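# Balance steel nuts on a scale to hit the marker

## Task

Move steel nuts one at a time from the tray onto the scale's dish, and stop at whichever count brings the needle closest to the red marker. Nothing but those nuts may be on the dish, and once released each nut may rest only on the dish or on other nuts. By the end the scale and the nuts must be motionless. A result that holds only because the robot is propping it up does not count. Anything the robot is touching at the end must not sag by more than about a fingernail's width once released, or the task fails.

## Robot and tools

Robot: one arm with six revolute joints and a two-finger parallel gripper. Joints in column order: waist, shoulder, elbow, forearm roll, wrist pitch, wrist roll. Stated ranges (rad): waist -6.283..6.283, shoulder -2.304..2.304, elbow -4.224..0.061, forearm roll -6.283..6.283, wrist pitch -2.164..2.164, wrist roll -6.283..6.283. The true end of each joint may differ from the stated one by up to 0.010 rad either way.

Scene frame: origin on the table surface right under the arm base, +z up, +x forward, +y to the left when facing along +x. The base itself may sit tilted. Gripper frame: fingers extend along its +z and separate along its y. end_effector_position is the point midway between the finger pads when closed, roughly 2 cm short of the tips; closing pushes the tips about 10 mm further along +z.

Tool execute_actions, argument actions: a list holding zero or one item. An empty list just reports the current state. A wait item is {"steps": N} with N from 1 to 300 control steps (each 1/30 s); it sends nothing new and returns once N steps have elapsed since the previous result, with your reply time counted in. A motion item is {"rows": [...], "steps": N} with 1 to 15 rows and N up to 15 (default 15). Each row drives one step; if rows run out, the final row repeats. Optional pictures (boolean) chooses whether camera images come back; by default they do.

Each row is a single list of 7 numbers, each in [-1, 1]. The first six are joint offsets, not absolute angles, on a scale where 1.0 equals 2.036 rad. They are measured from the joint angles printed in the most recent result that listed them (before any such result in the scene, and for later calls within the same reply, from the pose at the start of the action). They are not relative to the previous row. Consequently an all-zero row is not a pause: it pulls the arm back to those reference angles. The seventh number is the gripper opening, absolute: +1 fully open, -1 closed. A call asking a joint to exceed its range outward by more than 0.010 rad is refused and nothing is sent. Requests beyond a joint's real end (and beyond its current angle) are clipped to that end, and the result may then say "joint sent to its limit"; that note can refer to an earlier, still-running action, and its absence does not prove there is room left.

Motion limits: joint targets move at most 3.14 rad/s, take 0.16 s to accelerate from rest, and all joints are slowed together so they arrive at once. Each step, targets are held within 0.623 rad of the measured angle, and if they would carry the gripper over 70 mm from its measured spot, all are pulled back toward the measured angles. Between calls the arm keeps heading for the last row sent until it has nearly stopped or a step is HELD; then only a new action moves it further. Fingers in motion finish their travel.

Result lines: the state gives end_effector_position (m), end_effector_quat_wxyz, and linear/angular velocities (m/s, rad/s), all in the scene frame; the reported hand position can be off, especially at full reach. Joint positions and Joint velocities list the six joints (rad, rad/s) followed by the finger-pad gap (m, m/s; 0.084 m fully open). grip_measured is the measured opening expressed on the same -1..+1 scale you command. "joint command not followed" means a clearance check altered or blocked targets (mounting blocks and posts count as part of the arm). HELD marks steps where your row was partly or fully withheld.

Gripping: to hold something, command an opening well below grip_measured; the larger the gap, the stronger the squeeze (about 24 N per pad maximum for objects up to about 6 cm). Commanding exactly grip_measured still presses lightly on parts up to about 6 cm wide, less for wider ones, which may slip. Closing quickly can squeeze harder than intended.

Faults: if contact torque on a joint hits its load limit (waist 55.2, shoulder 55.2, elbow 46, forearm roll 24.8, wrist pitch 17.4, wrist roll 17.4 N m; carried weight counts), the arm halts, backs that joint off slightly, stays still 10 s and drops the rest of the call. Holding loads heats motors; a MOTOR HOT warning appears from 65 °C, and at 80 °C an OVER-TEMPERATURE FAULT brakes the arm until it cools. Avoid all such stops.

Tool zoom_image: camera is one of cam_high, cam_low, cam_wrist; region is [x0, y0, x1, y1] in that camera's pixels (origin top-left), at most 504 by 504. It magnifies the latest full image from that camera. Each camera image is 672x504.

Tool finished_scene: scene is the number of the current scene. Sending a reply without any tool call ends everything.

Cautions: a loose object may occasionally get nudged by an outside push. Never let anything leave the table. Avoid dropping nuts from height, slamming, hard collisions or forceful pressing, and release nuts gently on the dish; do not leave the gripper resting on the scale or nuts at the end. Quicker, smoother, low-effort motion is preferred.

Each tool is called after "Call:" as name(argument=value, ...) on one line, values as JSON.

## Session

Call:
execute_actions(actions=[])

Scene clock: 0.00 s of 7600.00 s.
end_effector_position=(+0.2753, +0.2780, +0.1567) grip_measured=+1.00 end_effector_quat_wxyz=(-0.145, -0.217, +0.891, -0.371) end_effector_velocity=(+0.000, -0.000, -0.000) end_effector_angular_velocity=(-0.001, -0.001, +0.001)
Joint positions: [ 0.967 -0.851 -1.102 -0.376 -1.053 -2.299  0.084]
Joint velocities: [-0.    -0.001 -0.    -0.001 -0.     0.001  0.   ]
Motor temperatures (°C, as the motors report them): [29 30 30 31 31 33]

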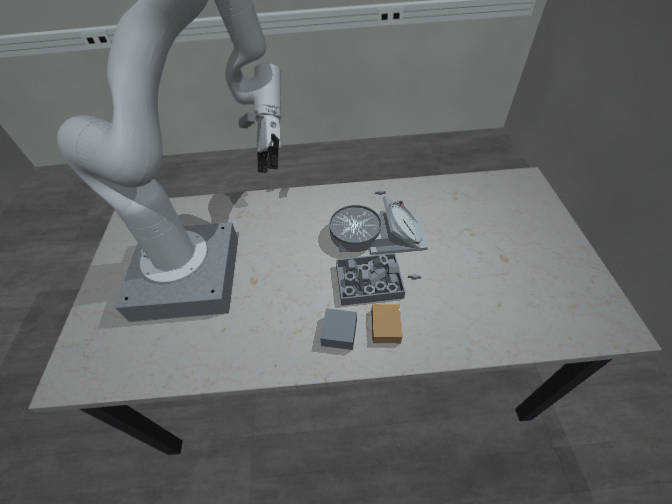

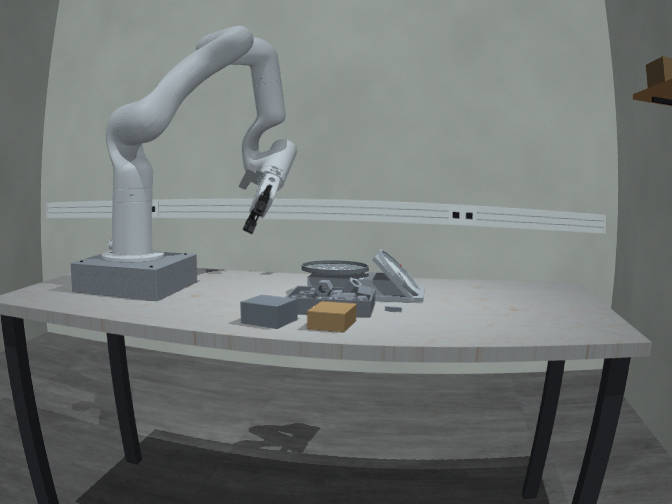

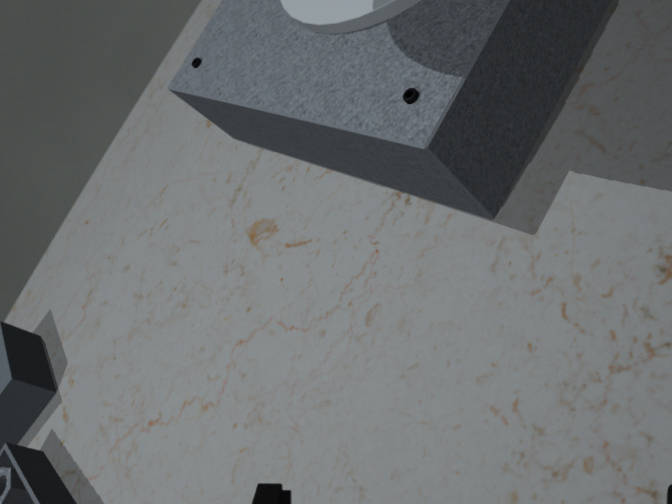

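Call:
execute_actions(actions=[{"rows":[[-0.44,0.1007,-0.002,0.1847,0.2917,1,-0.15]]}], pictures=false)

Call:
execute_actions(actions=[{"steps":55}])

Scene clock: 6.00 s of 7600.00 s.
end_effector_position=(+0.4298, +0.2139, +0.1588) grip_measured=-0.16 end_effector_quat_wxyz=(-0.068, +0.337, +0.927, -0.153) end_effector_velocity=(+0.328, -0.268, +0.043) end_effector_angular_velocity=(+0.254, -0.853, -2.489)
Joint positions: [ 0.488 -0.729 -1.105 -0.154 -0.702 -1.797  0.037]
Joint velocities: [-0.973  0.194 -0.002  0.358  0.566  1.282  0.   ]
Motor temperatures (°C, as the motors report them): [29 30 30 31 31 33]
Steps of this call (steps 1 to 165: nothing new was sent; steps 166 to 180: all 15 steps of this action). Readings (joint positions):
166: [0.967 -0.850 -1.102 -0.376 -1.053 -2.298]
167: [0.961 -0.849 -1.102 -0.372 -1.046 -2.291]
169: [0.911 -0.832 -1.101 -0.340 -0.995 -2.238]
173: [0.741 -0.782 -1.104 -0.251 -0.855 -2.071]
180: the state above

Scene clock: 7.83 s of 7600.00 s.
end_effector_position=(+0.5567, +0.0536, +0.1908) grip_measured=-0.16 end_effector_quat_wxyz=(-0.002, +0.984, +0.179, -0.002) end_effector_velocity=(-0.000, +0.000, +0.000) end_effector_angular_velocity=(+0.000, +0.000, -0.002)
Joint positions: [ 0.071 -0.646 -1.106 -0.    -0.46  -0.264  0.037]
Joint velocities: [ 0.     0.    -0.     0.001 -0.001  0.001 -0.   ]
Motor temperatures (°C, as the motors report them): [29 30 30 31 31 33]
Steps of this call (steps 1 to 45: the robot went on to your last target; steps 46 to 55: nothing new was sent). Readings (joint positions):
1: [0.456 -0.722 -1.105 -0.142 -0.683 -1.753]
2: [0.424 -0.716 -1.105 -0.130 -0.665 -1.707]
4: [0.365 -0.704 -1.105 -0.108 -0.630 -1.608]
8: [0.256 -0.682 -1.106 -0.068 -0.567 -1.370]
55: the state above
The arm was judged still, so your last target was given up. Only a new action makes it travel on or press farther. Fingers that are still opening or closing keep moving.

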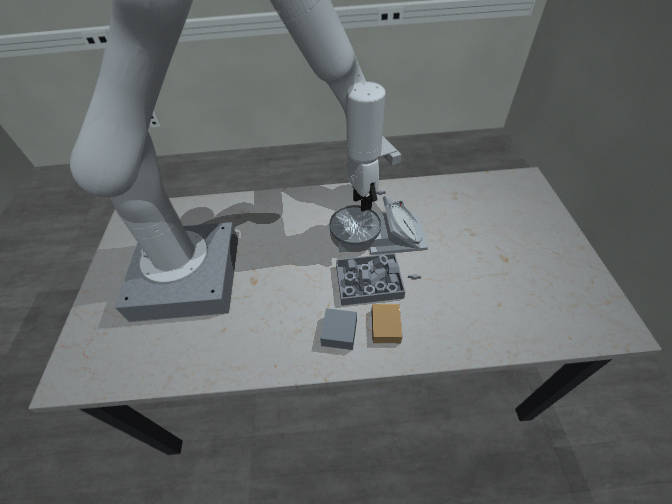

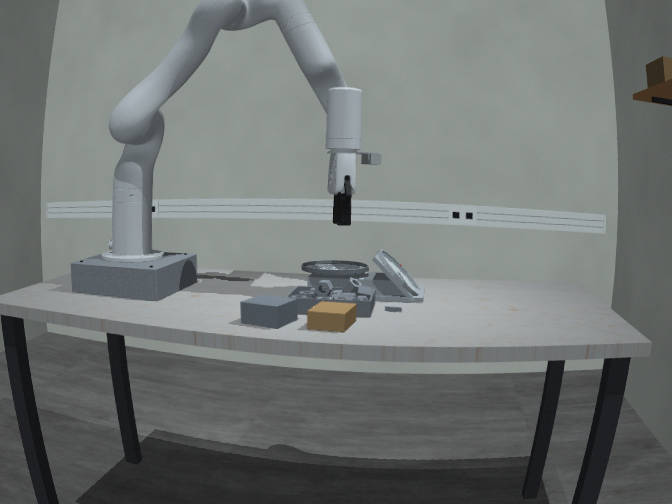

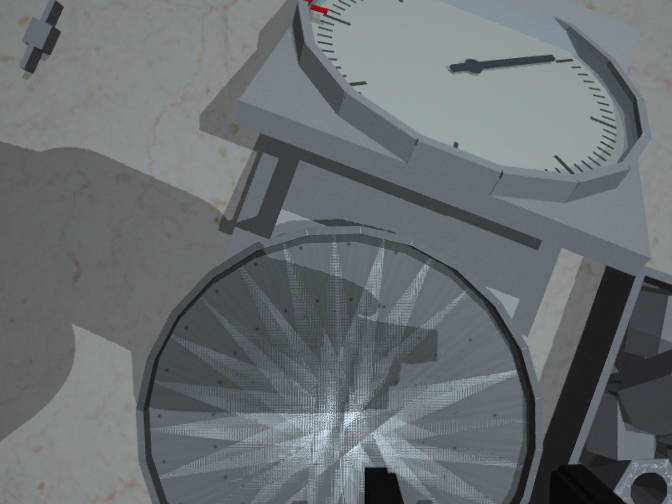

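Call:
execute_actions(actions=[{"rows":[[-0.164,0.0128,0.074,0,0.062,0.0128,-0.15]]}], pictures=false)

Call:
execute_actions(actions=[{"steps":18}])

Scene clock: 10.90 s of 7600.00 s.
end_effector_position=(+0.4984, -0.1142, +0.1597) grip_measured=-0.16 end_effector_quat_wxyz=(-0.001, +1.000, +0.007, -0.002) end_effector_velocity=(-0.035, -0.068, -0.011) end_effector_angular_velocity=(-0.004, -0.017, -0.161)
Joint positions: [-0.25  -0.621 -0.961 -0.    -0.339 -0.239  0.037]
Joint velocities: [-0.145  0.016  0.068  0.002  0.07   0.014  0.   ]
Motor temperatures (°C, as the motors report them): [29 30 30 31 31 33]
Steps of this call (steps 1 to 77: nothing new was sent; steps 78 to 92: all 15 steps of this action). Readings (joint positions):
78: [0.071 -0.645 -1.106 -0.000 -0.459 -0.264]
79: [0.065 -0.645 -1.103 -0.000 -0.456 -0.263]
81: [0.020 -0.641 -1.083 -0.000 -0.438 -0.259]
85: [-0.099 -0.632 -1.030 -0.000 -0.395 -0.250]
92: the state above

Scene clock: 11.50 s of 7600.00 s.
end_effector_position=(+0.4955, -0.1198, +0.1588) grip_measured=-0.16 end_effector_quat_wxyz=(-0.001, +1.000, +0.000, -0.001) end_effector_velocity=(-0.000, -0.000, -0.000) end_effector_angular_velocity=(+0.000, -0.000, -0.002)
Joint positions: [-0.262 -0.619 -0.956 -0.    -0.333 -0.238  0.037]
Joint velocities: [-0.001 -0.001  0.     0.     0.001  0.001 -0.   ]
Motor temperatures (°C, as the motors report them): [29 30 30 31 31 33]
Steps of this call (steps 1 to 18: the robot went on to your last target). Readings (joint positions):
1: [-0.254 -0.620 -0.959 -0.000 -0.337 -0.238]
2: [-0.256 -0.620 -0.958 -0.000 -0.336 -0.238]
4: [-0.259 -0.620 -0.957 -0.000 -0.334 -0.238]
8: [-0.261 -0.619 -0.956 -0.000 -0.333 -0.238]
18: the state above

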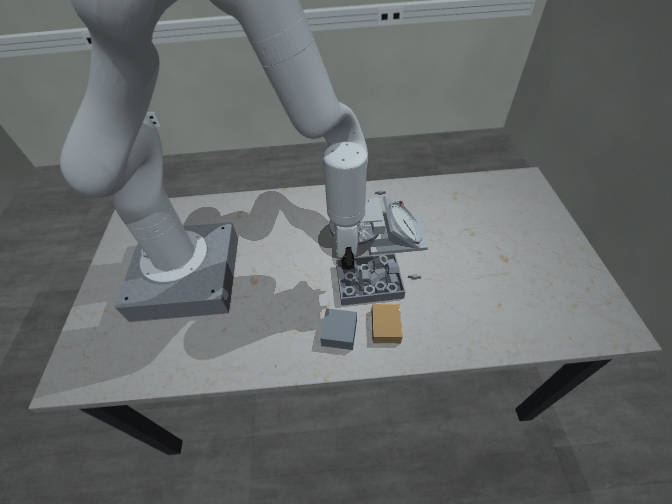

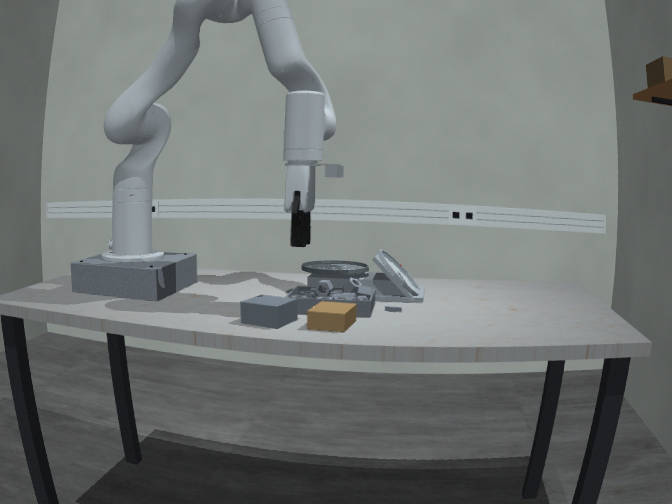

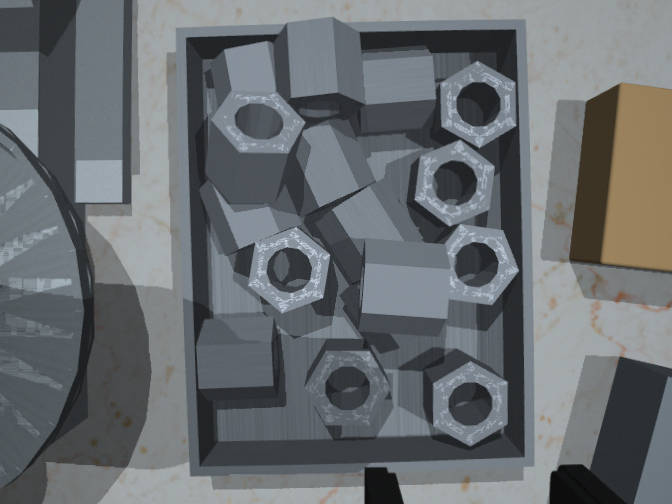

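Call:
execute_actions(actions=[{"rows":[[0.0167,-0.1056,-0.0874,0,0.0172,0.043,-0.08]]}], pictures=false)

Call:
execute_actions(actions=[{"steps":8}])

Call:
execute_actions(actions=[{"rows":[[0,-0.01,-0.003,0,0.007,0,-0.08],[0,-0.016,-0.0045,0,0.012,0,-0.08],[0,-0.022,-0.006,0,0.016,0,-0.08],[0,-0.027,-0.0075,0,0.02,0,-0.08],[0,-0.032,-0.0088,0,0.0233,0,-0.08]],"steps":13}], pictures=false)

Call:
execute_actions(actions=[{"rows":[[0,0,0,0,0,0,-0.18],[0,0,0,0,0,0,-0.25],[0,0,0,0,0,0,-0.3],[0,0,0,0,0,0,-0.35],[0,0,0,0,0,0,-0.45],[0,0,0,0,0,0,-0.6]],"steps":10}], pictures=false)

Call:
execute_actions(actions=[{"rows":[[0,0.077,0.0187,0,-0.0597,0,-0.6]]}])

Call:
zoom_image(camera="cam_low", region=[280, 210, 400, 310])

Scene clock: 20.43 s of 7600.00 s.
end_effector_position=(+0.5465, -0.1127, +0.0937) grip_measured=-0.09 end_effector_quat_wxyz=(-0.001, +1.000, -0.026, -0.002) end_effector_velocity=(+0.004, +0.001, -0.006) end_effector_angular_velocity=(+0.000, +0.001, -0.007)
Joint positions: [-0.229 -0.832 -1.132 -0.    -0.299 -0.151  0.04 ]
Joint velocities: [ 0.003 -0.019 -0.016  0.     0.002  0.01  -0.   ]
Motor temperatures (°C, as the motors report them): [29 30 30 31 31 33]
Steps of this call (steps 1 to 15: the robot went on to your last target; steps 16 to 253: nothing new was sent; steps 254 to 268: all 15 steps of this action). Readings (joint positions):
254: [-0.262 -0.620 -0.956 -0.000 -0.333 -0.237]
255: [-0.261 -0.626 -0.962 -0.000 -0.332 -0.234]
257: [-0.254 -0.676 -1.005 -0.000 -0.324 -0.213]
261: [-0.233 -0.806 -1.107 -0.000 -0.303 -0.163]
268: the state above

Scene clock: 20.70 s of 7600.00 s.
end_effector_position=(+0.5467, -0.1126, +0.0929) grip_measured=-0.09 end_effector_quat_wxyz=(-0.001, +1.000, -0.026, -0.002) end_effector_velocity=(+0.000, +0.000, -0.001) end_effector_angular_velocity=(+0.000, +0.001, -0.000)
Joint positions: [-0.228 -0.834 -1.133 -0.    -0.298 -0.15   0.04 ]
Joint velocities: [ 0.001 -0.003 -0.001  0.     0.001  0.     0.   ]
Motor temperatures (°C, as the motors report them): [29 30 30 31 31 33]
Steps of this call (steps 1 to 8: the robot went on to your last target). Readings (joint positions):
1: [-0.229 -0.832 -1.132 -0.000 -0.299 -0.151]
2: [-0.229 -0.833 -1.133 -0.000 -0.299 -0.150]
4: [-0.229 -0.834 -1.133 -0.000 -0.298 -0.150]
8: the state above

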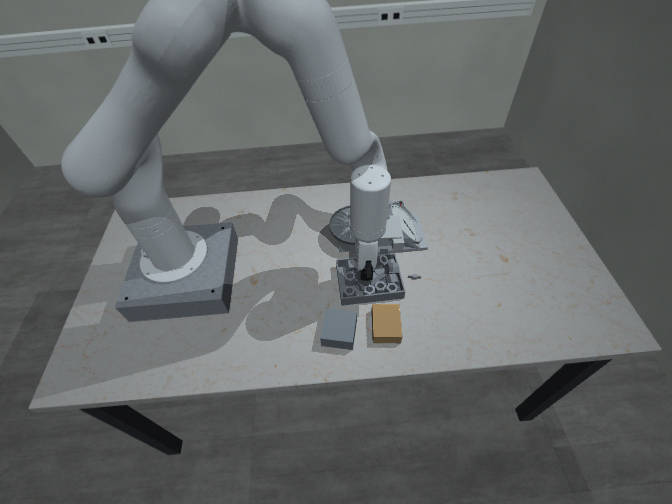

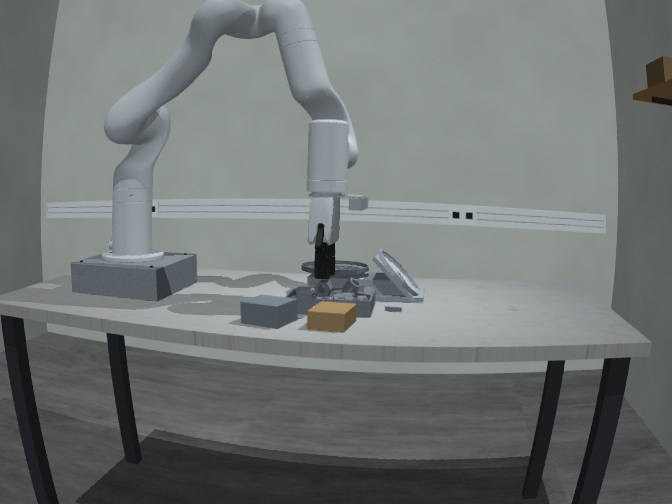

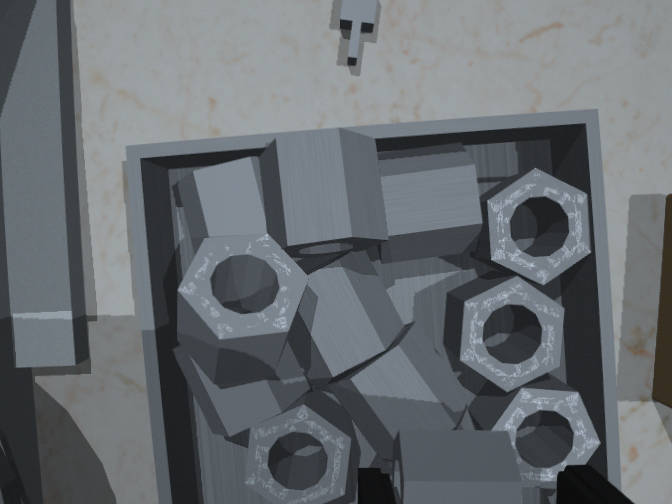

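Scene clock: 21.13 s of 7600.00 s.
end_effector_position=(+0.5457, -0.1123, +0.0618) grip_measured=-0.09 end_effector_quat_wxyz=(-0.001, +1.000, -0.026, -0.002) end_effector_velocity=(+0.002, -0.000, -0.004) end_effector_angular_velocity=(-0.001, -0.005, -0.001)
Joint positions: [-0.228 -0.898 -1.151 -0.    -0.252 -0.15   0.04 ]
Joint velocities: [ 0.    -0.009 -0.005  0.001  0.009  0.     0.   ]
Motor temperatures (°C, as the motors report them): [29 30 30 31 31 33]
Steps of this call (steps 1 to 13: all 13 steps of this action). Readings (joint positions):
1: [-0.228 -0.835 -1.134 -0.000 -0.298 -0.150]
2: [-0.228 -0.839 -1.136 -0.000 -0.294 -0.150]
4: [-0.228 -0.858 -1.141 -0.000 -0.280 -0.150]
8: [-0.228 -0.893 -1.148 -0.000 -0.257 -0.150]
13: the state above

Scene clock: 21.47 s of 7600.00 s.
end_effector_position=(+0.5458, -0.1124, +0.0619) grip_measured=-0.33 end_effector_quat_wxyz=(-0.001, +1.000, -0.026, -0.002) end_effector_velocity=(+0.000, +0.000, +0.000) end_effector_angular_velocity=(-0.000, -0.000, +0.000)
Joint positions: [-0.228 -0.898 -1.151 -0.    -0.252 -0.15   0.03 ]
Joint velocities: [ 0. -0. -0. -0.  0.  0.  0.]
Motor temperatures (°C, as the motors report them): [29 30 30 31 31 33]
Steps of this call (steps 1 to 10: all 10 steps of this action). Readings (joint positions):
1: [-0.228 -0.898 -1.151 -0.000 -0.251 -0.150]
2: [-0.228 -0.898 -1.151 -0.000 -0.251 -0.150]
4: [-0.228 -0.898 -1.151 -0.000 -0.252 -0.150]
8: [-0.228 -0.898 -1.151 -0.000 -0.252 -0.150]
10: the state above

Scene clock: 21.97 s of 7600.00 s.
end_effector_position=(+0.5461, -0.1126, +0.1380) grip_measured=-0.33 end_effector_quat_wxyz=(-0.002, +1.000, -0.026, -0.004) end_effector_velocity=(+0.002, -0.000, +0.007) end_effector_angular_velocity=(-0.000, -0.005, -0.001)
Joint positions: [-0.228 -0.743 -1.113 -0.    -0.372 -0.15   0.03 ]
Joint velocities: [-0.     0.013  0.001  0.001 -0.007 -0.001 -0.   ]
Motor temperatures (°C, as the motors report them): [29 30 30 31 31 33]
Steps of this call (steps 1 to 15: all 15 steps of this action). Readings (joint positions):
1: [-0.228 -0.897 -1.151 -0.000 -0.252 -0.150]
2: [-0.228 -0.892 -1.149 -0.000 -0.258 -0.150]
4: [-0.228 -0.845 -1.135 -0.000 -0.296 -0.150]
8: [-0.228 -0.756 -1.120 -0.000 -0.359 -0.150]
15: the state above

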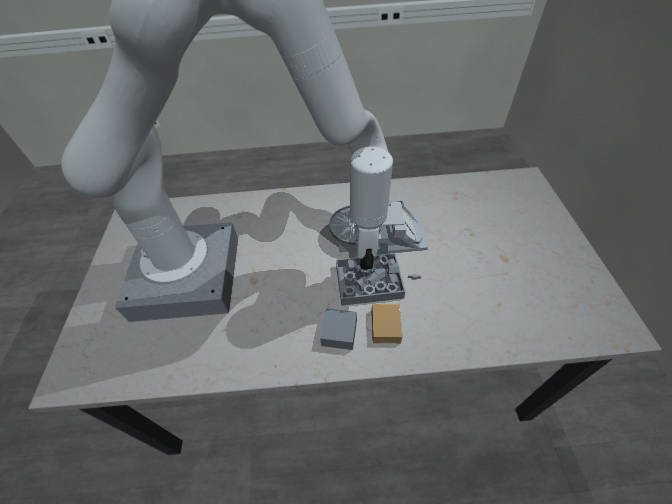

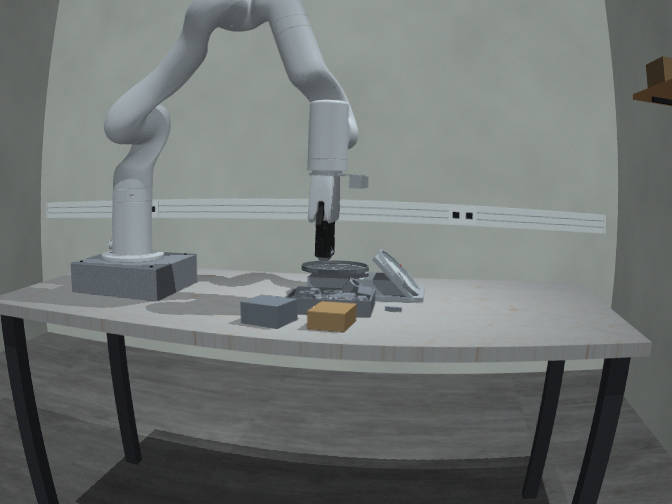

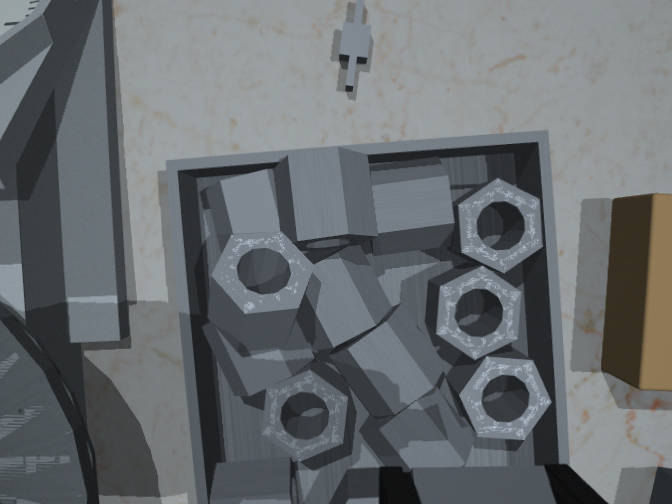

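Region (280, 210, 400, 310) of cam_low's 672x504 image, scaled by 4.200, with more detail than that image has.

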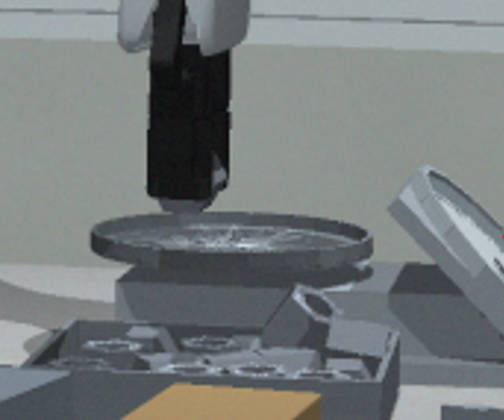

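Call:
execute_actions(actions=[{"rows":[[0.1717,0.0083,0.0152,0,0.0074,0.146,-0.6]]}], pictures=false)

Call:
execute_actions(actions=[{"steps":14}], pictures=false)

Call:
execute_actions(actions=[{"rows":[[0,-0.022,-0.005,0,0.017,0,-0.6],[0,-0.022,-0.005,0,0.017,0,-0.6],[0,-0.022,-0.005,0,0.017,0,-0.6],[0,-0.034,-0.0075,0,0.027,0,-0.6],[0,-0.034,-0.0075,0,0.027,0,-0.6],[0,-0.038,-0.0083,0,0.030,0,-0.6],[0,-0.041,-0.009,0,0.0325,0,-0.6],[0,-0.0437,-0.0096,0,0.0346,0,-0.6]]}], pictures=false)

Call:
execute_actions(actions=[{"steps":10}])

Call:
zoom_image(camera="cam_low", region=[280, 210, 400, 310])

Scene clock: 28.77 s of 7600.00 s.
end_effector_position=(+0.5435, +0.0720, +0.1389) grip_measured=-0.33 end_effector_quat_wxyz=(-0.001, +1.000, -0.000, -0.004) end_effector_velocity=(-0.019, +0.096, -0.000) end_effector_angular_velocity=(-0.001, +0.000, +0.001)
Joint positions: [ 0.107 -0.727 -1.083 -0.    -0.358  0.133  0.03 ]
Joint velocities: [ 0.179  0.008  0.018 -0.001  0.009  0.179  0.   ]
Motor temperatures (°C, as the motors report them): [29 30 30 31 31 33]
Steps of this call (steps 1 to 15: the robot went on to your last target; steps 16 to 189: nothing new was sent; steps 190 to 204: all 15 steps of this action). Readings (joint positions):
190: [-0.228 -0.741 -1.113 -0.000 -0.373 -0.149]
191: [-0.222 -0.741 -1.113 -0.000 -0.373 -0.143]
193: [-0.177 -0.739 -1.109 -0.000 -0.370 -0.103]
197: [-0.056 -0.734 -1.098 -0.000 -0.365 -0.003]
204: the state above

Scene clock: 29.23 s of 7600.00 s.
end_effector_position=(+0.5422, +0.0795, +0.1390) grip_measured=-0.33 end_effector_quat_wxyz=(-0.001, +1.000, -0.000, -0.004) end_effector_velocity=(-0.000, +0.002, -0.000) end_effector_angular_velocity=(+0.000, -0.001, +0.001)
Joint positions: [ 0.121 -0.726 -1.082 -0.    -0.357  0.147  0.03 ]
Joint velocities: [ 0.003 -0.     0.     0.001  0.001  0.002  0.   ]
Motor temperatures (°C, as the motors report them): [29 30 30 31 31 33]
Steps of this call (steps 1 to 14: the robot went on to your last target). Readings (joint positions):
1: [0.111 -0.727 -1.083 -0.000 -0.358 0.138]
2: [0.114 -0.726 -1.082 -0.000 -0.358 0.141]
4: [0.117 -0.726 -1.082 -0.000 -0.358 0.144]
8: [0.120 -0.726 -1.082 -0.000 -0.357 0.147]
14: the state above

Scene clock: 29.73 s of 7600.00 s.
end_effector_position=(+0.5425, +0.0798, +0.0962) grip_measured=-0.33 end_effector_quat_wxyz=(-0.002, +1.000, -0.000, -0.003) end_effector_velocity=(+0.002, +0.001, -0.004) end_effector_angular_velocity=(+0.001, -0.004, +0.001)
Joint positions: [ 0.121 -0.814 -1.102 -0.    -0.288  0.147  0.03 ]
Joint velocities: [ 0.    -0.01  -0.004  0.001  0.01  -0.001  0.   ]
Motor temperatures (°C, as the motors report them): [29 30 30 31 31 33]
Steps of this call (steps 1 to 15: all 15 steps of this action). Readings (joint positions):
1: [0.121 -0.727 -1.082 -0.000 -0.357 0.147]
2: [0.121 -0.732 -1.084 -0.000 -0.352 0.147]
4: [0.121 -0.755 -1.089 -0.000 -0.335 0.147]
8: [0.121 -0.796 -1.097 -0.000 -0.303 0.147]
15: the state above

Scene clock: 30.07 s of 7600.00 s.
end_effector_position=(+0.5424, +0.0797, +0.0956) grip_measured=-0.33 end_effector_quat_wxyz=(-0.002, +1.000, -0.000, -0.003) end_effector_velocity=(-0.000, +0.000, -0.000) end_effector_angular_velocity=(+0.000, -0.000, +0.000)
Joint positions: [ 0.121 -0.815 -1.102 -0.    -0.287  0.147  0.03 ]
Joint velocities: [ 0.001 -0.001  0.     0.     0.001  0.    -0.   ]
Motor temperatures (°C, as the motors report them): [29 30 30 31 31 33]
Steps of this call (steps 1 to 10: the robot went on to your last target). Readings (joint positions):
1: [0.121 -0.814 -1.102 -0.000 -0.287 0.147]
2: [0.121 -0.814 -1.102 -0.000 -0.287 0.147]
4: [0.121 -0.815 -1.102 -0.000 -0.287 0.147]
8: [0.121 -0.815 -1.102 -0.000 -0.287 0.147]
10: the state above

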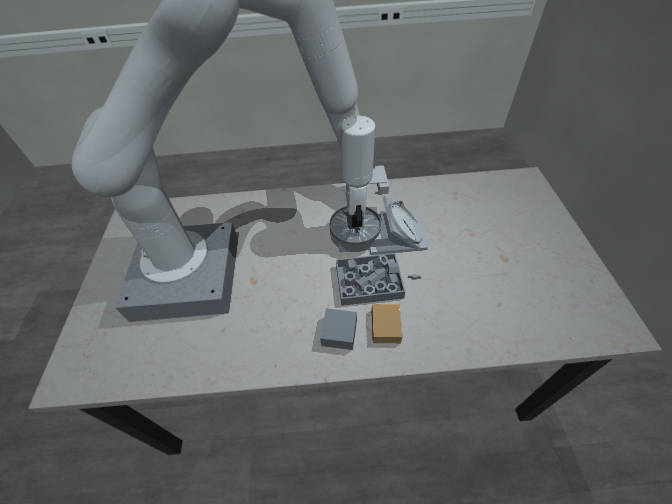

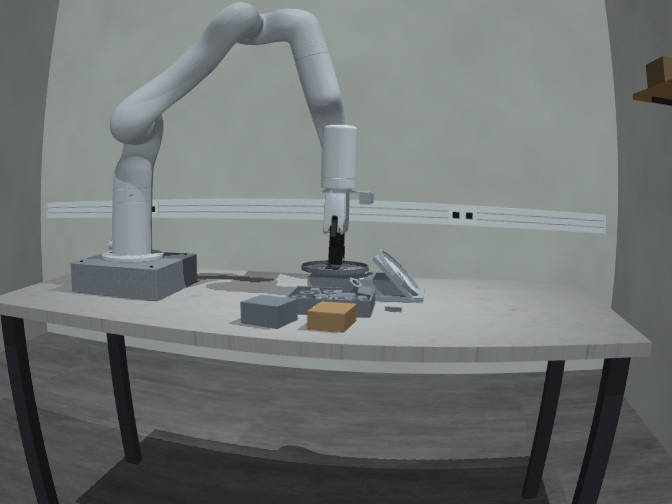

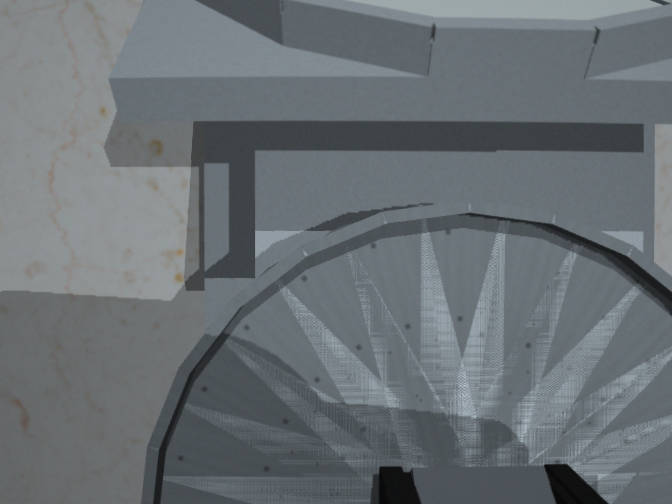

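Region (280, 210, 400, 310) of cam_low's 672x504 image, scaled by 4.200, with more detail than that image has.

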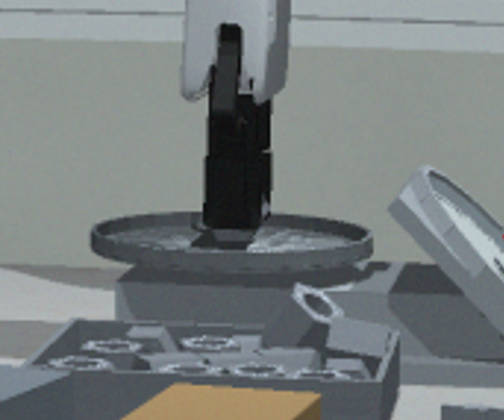

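Not touching yet; lower 3 mm.

Call:
execute_actions(actions=[{"rows":[[0,-0.0032,-0.0008,0,0.0023,0,-0.6]]}])

Call:
zoom_image(camera="cam_high", region=[320, 180, 440, 270])

Scene clock: 33.43 s of 7600.00 s.
end_effector_position=(+0.5422, +0.0797, +0.0925) grip_measured=-0.33 end_effector_quat_wxyz=(-0.002, +1.000, -0.000, -0.003) end_effector_velocity=(+0.000, -0.000, -0.000) end_effector_angular_velocity=(-0.000, -0.000, +0.001)
Joint positions: [ 0.121 -0.821 -1.103 -0.    -0.282  0.147  0.03 ]
Joint velocities: [-0.    -0.    -0.    -0.001  0.     0.    -0.   ]
Motor temperatures (°C, as the motors report them): [29 30 30 31 31 33]
Steps of this call (steps 1 to 15: the robot went on to your last target; steps 16 to 86: nothing new was sent; steps 87 to 101: all 15 steps of this action). Readings (joint positions):
87: [0.121 -0.815 -1.102 -0.000 -0.287 0.147]
88: [0.121 -0.817 -1.102 -0.000 -0.285 0.147]
90: [0.121 -0.820 -1.103 -0.000 -0.283 0.147]
94: [0.121 -0.821 -1.103 -0.000 -0.282 0.147]
101: the state above

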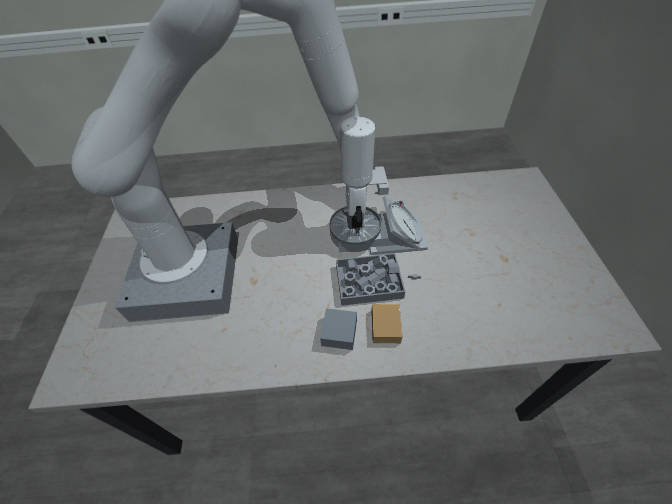

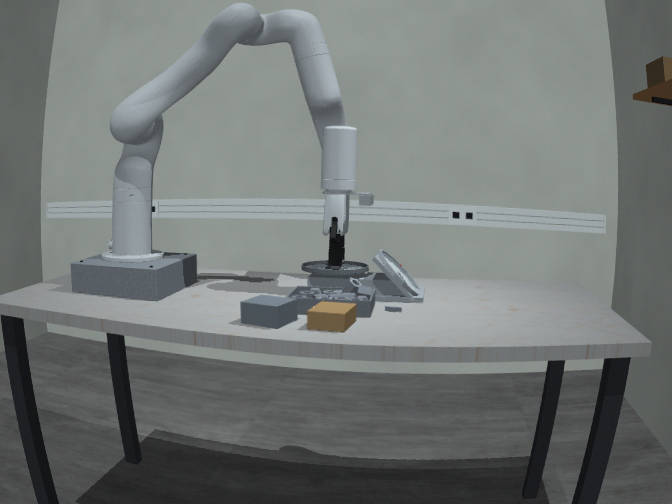

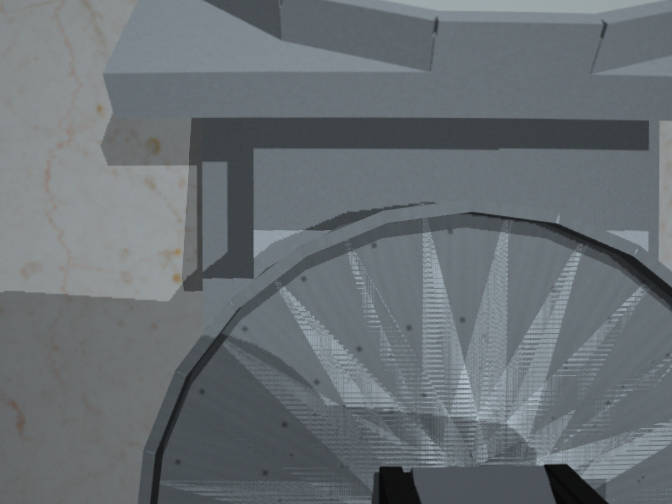

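Region (320, 180, 440, 270) of cam_high's 672x504 image, scaled by 4.200, with more detail than that image has; it fills the top 378 rows of this view, and the rest is white.

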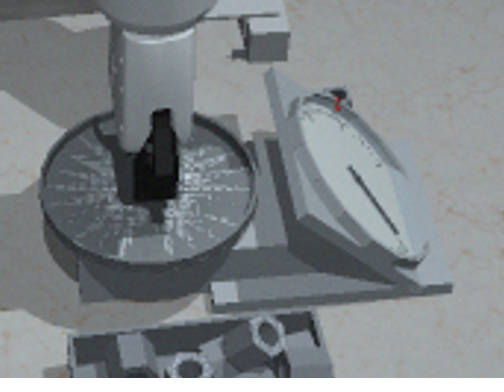

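Call:
execute_actions(actions=[{"rows":[[0,-0.0027,-0.0007,0,0.002,0,-0.6]],"steps":12}])

Call:
execute_actions(actions=[{"rows":[[0,0,0,0,0,0,-0.32],[0,0,0,0,0,0,-0.25],[0,0,0,0,0,0,-0.15],[0,0,0,0,0,0,-0.15],[0,0,0,0,0,0,-0.15],[0,0.045,0.01,0,-0.035,0,-0.15]]}], pictures=false)

Call:
execute_actions(actions=[{"rows":[[-0.1604,0.028,0.052,0,0.025,-0.4357,-0.15]]}], pictures=false)

Call:
execute_actions(actions=[{"steps":14}])

Scene clock: 39.87 s of 7600.00 s.
end_effector_position=(+0.5423, +0.0798, +0.0900) grip_measured=-0.33 end_effector_quat_wxyz=(-0.002, +1.000, -0.000, -0.003) end_effector_velocity=(+0.000, +0.000, -0.000) end_effector_angular_velocity=(+0.000, -0.002, -0.000)
Joint positions: [ 0.121 -0.827 -1.105 -0.    -0.278  0.147  0.03 ]
Joint velocities: [ 0.    -0.001 -0.    -0.     0.002  0.001  0.   ]
Motor temperatures (°C, as the motors report them): [29 30 30 31 31 33]
Steps of this call (steps 1 to 15: the robot went on to your last target; steps 16 to 181: nothing new was sent; steps 182 to 193: all 12 steps of this action). Readings (joint positions):
182: [0.121 -0.822 -1.103 -0.000 -0.282 0.147]
183: [0.121 -0.823 -1.104 -0.000 -0.281 0.147]
185: [0.121 -0.826 -1.104 -0.000 -0.279 0.147]
189: [0.121 -0.827 -1.105 -0.000 -0.278 0.147]
193: the state above

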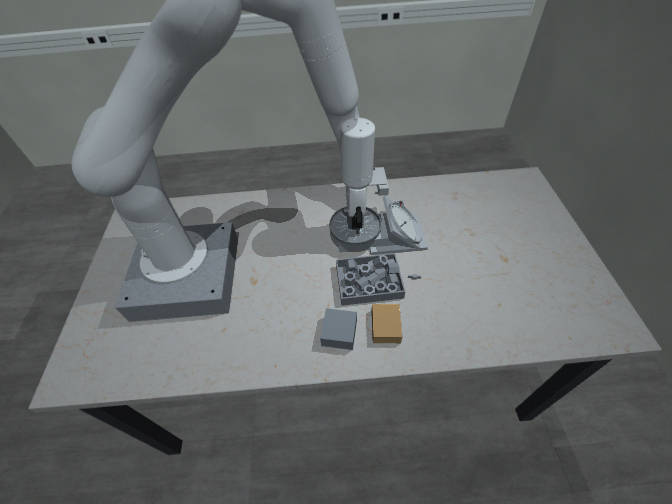

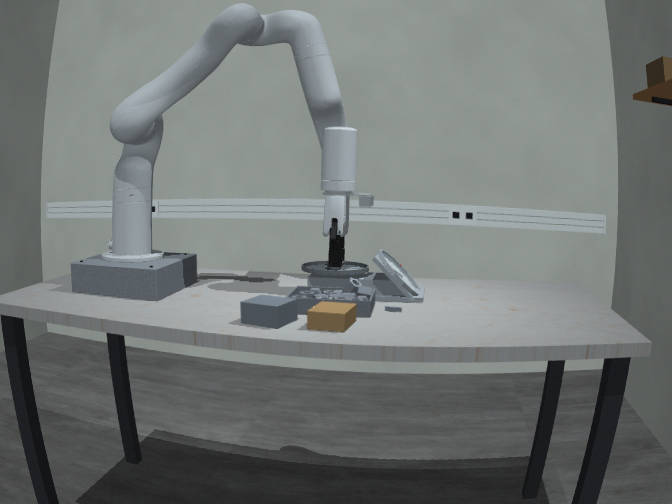

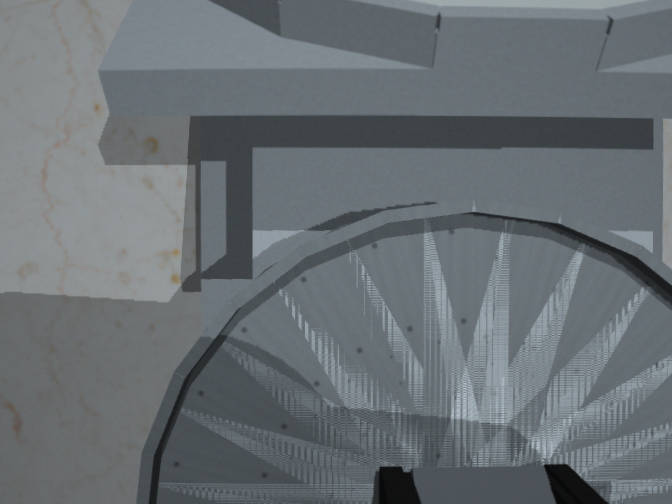

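Scene clock: 40.37 s of 7600.00 s.
end_effector_position=(+0.5429, +0.0797, +0.1333) grip_measured=-0.16 end_effector_quat_wxyz=(-0.002, +1.000, -0.000, -0.003) end_effector_velocity=(-0.011, -0.002, +0.008) end_effector_angular_velocity=(-0.005, +0.026, +0.001)
Joint positions: [ 0.121 -0.738 -1.085 -0.    -0.347  0.147  0.037]
Joint velocities: [ 0.001  0.025  0.019 -0.002 -0.032  0.002 -0.   ]
Motor temperatures (°C, as the motors report them): [29 30 30 31 31 33]
Steps of this call (steps 1 to 15: all 15 steps of this action). Readings (joint positions):
1: [0.121 -0.827 -1.105 -0.000 -0.278 0.147]
2: [0.121 -0.827 -1.105 -0.000 -0.278 0.147]
4: [0.121 -0.827 -1.105 -0.000 -0.278 0.147]
8: [0.121 -0.804 -1.097 -0.000 -0.299 0.147]
15: the state above

Scene clock: 40.87 s of 7600.00 s.
end_effector_position=(+0.5130, -0.0757, +0.1338) grip_measured=-0.16 end_effector_quat_wxyz=(-0.002, +0.971, +0.237, -0.002) end_effector_velocity=(-0.084, -0.232, +0.000) end_effector_angular_velocity=(+0.004, -0.004, +1.001)
Joint positions: [-0.172 -0.687 -0.991 -0.    -0.302 -0.625  0.037]
Joint velocities: [-0.467  0.08   0.15   0.002  0.072 -1.469 -0.   ]
Motor temperatures (°C, as the motors report them): [29 30 30 31 31 33]
Steps of this call (steps 1 to 15: all 15 steps of this action). Readings (joint positions):
1: [0.121 -0.737 -1.085 -0.000 -0.348 0.146]
2: [0.118 -0.736 -1.083 -0.000 -0.348 0.139]
4: [0.091 -0.731 -1.074 -0.000 -0.343 0.085]
8: [-0.012 -0.714 -1.042 -0.000 -0.327 -0.134]
15: the state above

Scene clock: 41.33 s of 7600.00 s.
end_effector_position=(+0.5067, -0.0923, +0.1339) grip_measured=-0.16 end_effector_quat_wxyz=(-0.002, +0.961, +0.276, -0.001) end_effector_velocity=(-0.001, -0.002, -0.000) end_effector_angular_velocity=(+0.000, -0.000, -0.000)
Joint positions: [-0.205 -0.681 -0.979 -0.    -0.296 -0.739  0.037]
Joint velocities: [-0.004  0.     0.001  0.001  0.001 -0.004 -0.   ]
Motor temperatures (°C, as the motors report them): [29 30 30 31 31 33]
Steps of this call (steps 1 to 14: the robot went on to your last target). Readings (joint positions):
1: [-0.184 -0.685 -0.986 -0.000 -0.300 -0.666]
2: [-0.192 -0.683 -0.984 -0.000 -0.299 -0.692]
4: [-0.200 -0.682 -0.981 -0.000 -0.297 -0.719]
8: [-0.204 -0.681 -0.980 -0.000 -0.296 -0.736]
14: the state above

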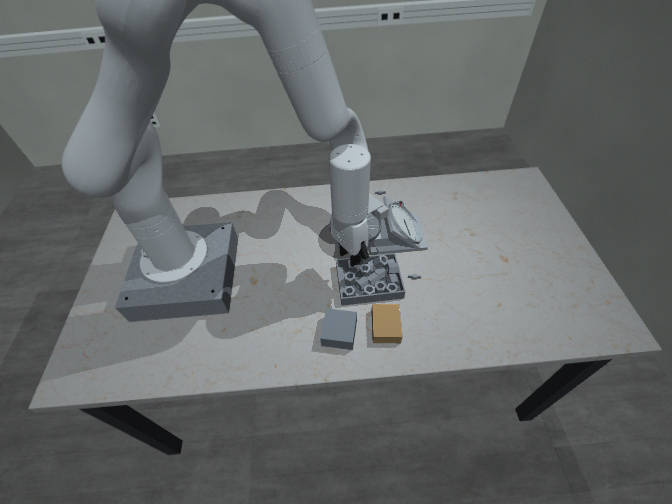

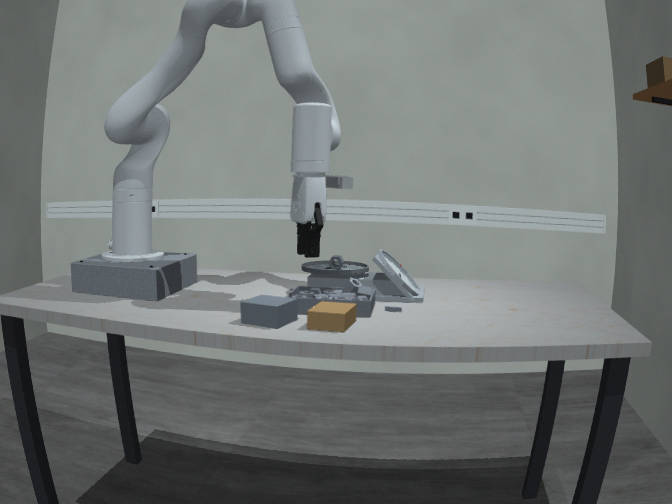

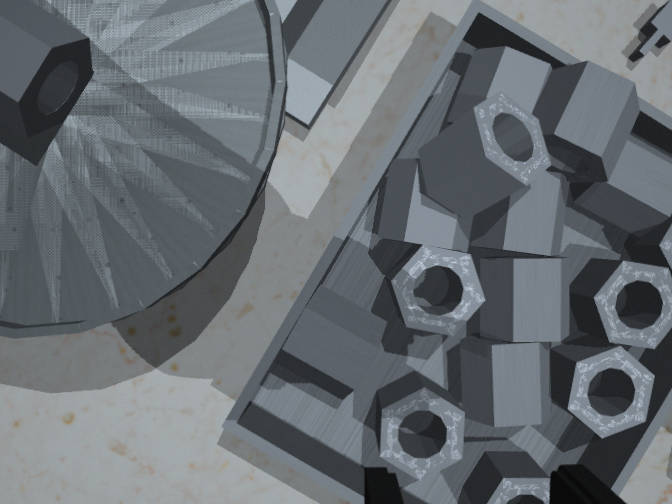

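Call:
execute_actions(actions=[{"rows":[[-0.0015,-0.069,-0.016,0,0.052,0,-0.17]],"steps":13}], pictures=false)

Call:
execute_actions(actions=[{"rows":[[0,-0.008,-0.003,0,0.005,0,-0.17],[0,-0.013,-0.0045,0,0.008,0,-0.17],[0,-0.018,-0.006,0,0.012,0,-0.17],[0,-0.022,-0.0075,0,0.015,0,-0.17],[0,-0.027,-0.009,0,0.0175,0,-0.17]],"steps":14}], pictures=false)

Call:
execute_actions(actions=[{"rows":[[0,0,0,0,0,0,-0.25],[0,0,0,0,0,0,-0.3],[0,0,0,0,0,0,-0.35],[0,0,0,0,0,0,-0.45],[0,0,0,0,0,0,-0.65]],"steps":9}], pictures=false)

Call:
execute_actions(actions=[{"rows":[[0,0.108,0.0265,0,-0.0815,0,-0.65]]}])

Scene clock: 49.17 s of 7600.00 s.
end_effector_position=(+0.5053, -0.0935, +0.0709) grip_measured=-0.18 end_effector_quat_wxyz=(-0.002, +0.961, +0.275, -0.002) end_effector_velocity=(+0.002, -0.000, -0.007) end_effector_angular_velocity=(-0.001, -0.006, -0.001)
Joint positions: [-0.208 -0.819 -1.012 -0.    -0.192 -0.739  0.036]
Joint velocities: [-0.    -0.017 -0.006  0.     0.017  0.     0.   ]
Motor temperatures (°C, as the motors report them): [29 30 30 31 31 33]
Steps of this call (steps 1 to 30: the robot went on to your last target; steps 31 to 222: nothing new was sent; steps 223 to 235: all 13 steps of this action). Readings (joint positions):
223: [-0.206 -0.682 -0.980 -0.000 -0.296 -0.740]
224: [-0.206 -0.687 -0.982 -0.000 -0.290 -0.740]
226: [-0.207 -0.734 -0.995 -0.000 -0.253 -0.740]
230: [-0.208 -0.810 -1.007 -0.000 -0.202 -0.739]
235: the state above

Scene clock: 49.63 s of 7600.00 s.
end_effector_position=(+0.5044, -0.0932, +0.0470) grip_measured=-0.19 end_effector_quat_wxyz=(-0.003, +0.961, +0.275, -0.003) end_effector_velocity=(+0.006, -0.001, -0.004) end_effector_angular_velocity=(-0.004, -0.019, -0.000)
Joint positions: [-0.208 -0.873 -1.03  -0.    -0.157 -0.739  0.036]
Joint velocities: [-0.    -0.01  -0.006 -0.     0.023  0.     0.002]
Motor temperatures (°C, as the motors report them): [29 30 30 31 31 33]
Steps of this call (steps 1 to 14: all 14 steps of this action). Readings (joint positions):
1: [-0.208 -0.820 -1.012 -0.000 -0.191 -0.739]
2: [-0.208 -0.824 -1.014 -0.000 -0.188 -0.739]
4: [-0.208 -0.839 -1.019 -0.000 -0.178 -0.739]
8: [-0.208 -0.868 -1.027 -0.000 -0.161 -0.739]
14: the state above

Scene clock: 49.93 s of 7600.00 s.
end_effector_position=(+0.5047, -0.0933, +0.0471) grip_measured=-0.34 end_effector_quat_wxyz=(-0.002, +0.961, +0.275, -0.002) end_effector_velocity=(-0.001, +0.000, +0.000) end_effector_angular_velocity=(+0.000, +0.002, +0.000)
Joint positions: [-0.208 -0.873 -1.03  -0.    -0.157 -0.739  0.029]
Joint velocities: [ 0.     0.     0.001 -0.001 -0.002  0.001  0.   ]
Motor temperatures (°C, as the motors report them): [29 30 30 31 31 33]
Steps of this call (steps 1 to 9: all 9 steps of this action). Readings (joint positions):
1: [-0.208 -0.874 -1.030 -0.000 -0.157 -0.739]
2: [-0.208 -0.873 -1.030 -0.000 -0.156 -0.739]
4: [-0.208 -0.873 -1.030 -0.000 -0.156 -0.739]
8: [-0.208 -0.873 -1.030 -0.000 -0.157 -0.739]
9: the state above

Scene clock: 50.43 s of 7600.00 s.
end_effector_position=(+0.5057, -0.0937, +0.1456) grip_measured=-0.34 end_effector_quat_wxyz=(-0.003, +0.961, +0.275, -0.003) end_effector_velocity=(-0.001, +0.001, +0.010) end_effector_angular_velocity=(+0.001, +0.000, -0.003)
Joint positions: [-0.208 -0.656 -0.976 -0.    -0.321 -0.739  0.029]
Joint velocities: [ 0.     0.022  0.005  0.003 -0.017  0.001 -0.   ]
Motor temperatures (°C, as the motors report them): [29 30 30 31 31 33]
Steps of this call (steps 1 to 15: all 15 steps of this action). Readings (joint positions):
1: [-0.208 -0.873 -1.030 -0.000 -0.157 -0.739]
2: [-0.208 -0.867 -1.027 -0.000 -0.163 -0.739]
4: [-0.208 -0.819 -1.013 -0.000 -0.202 -0.739]
8: [-0.208 -0.690 -0.988 -0.000 -0.292 -0.739]
15: the state above

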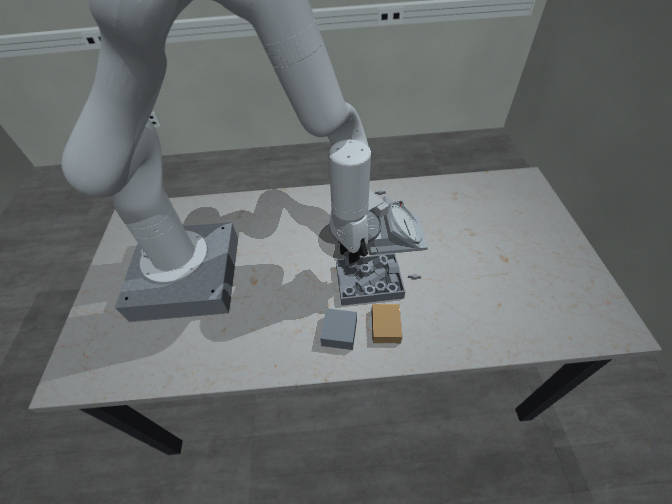

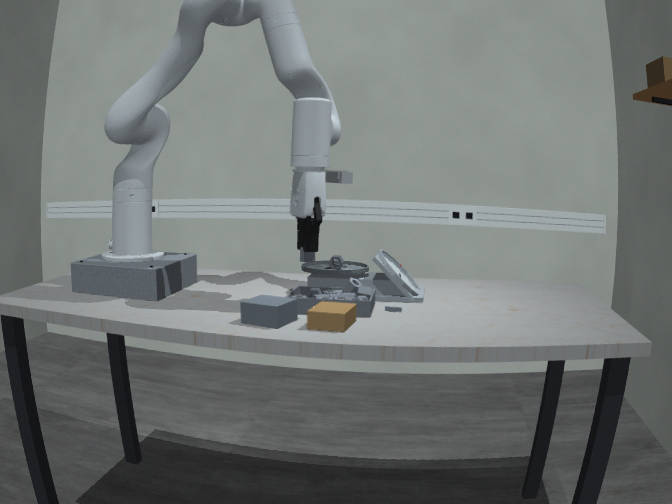

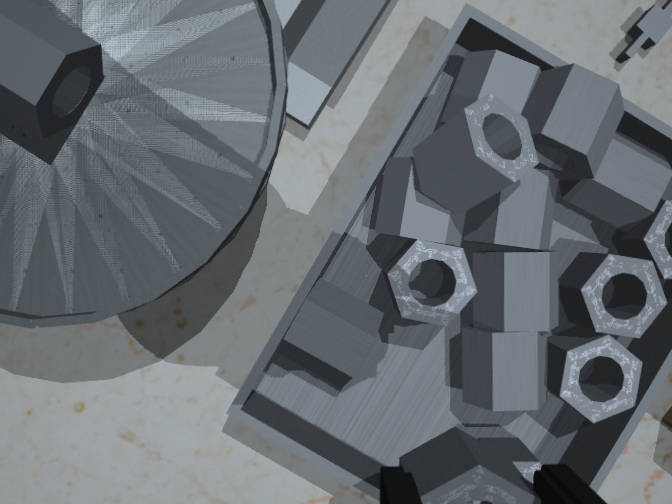

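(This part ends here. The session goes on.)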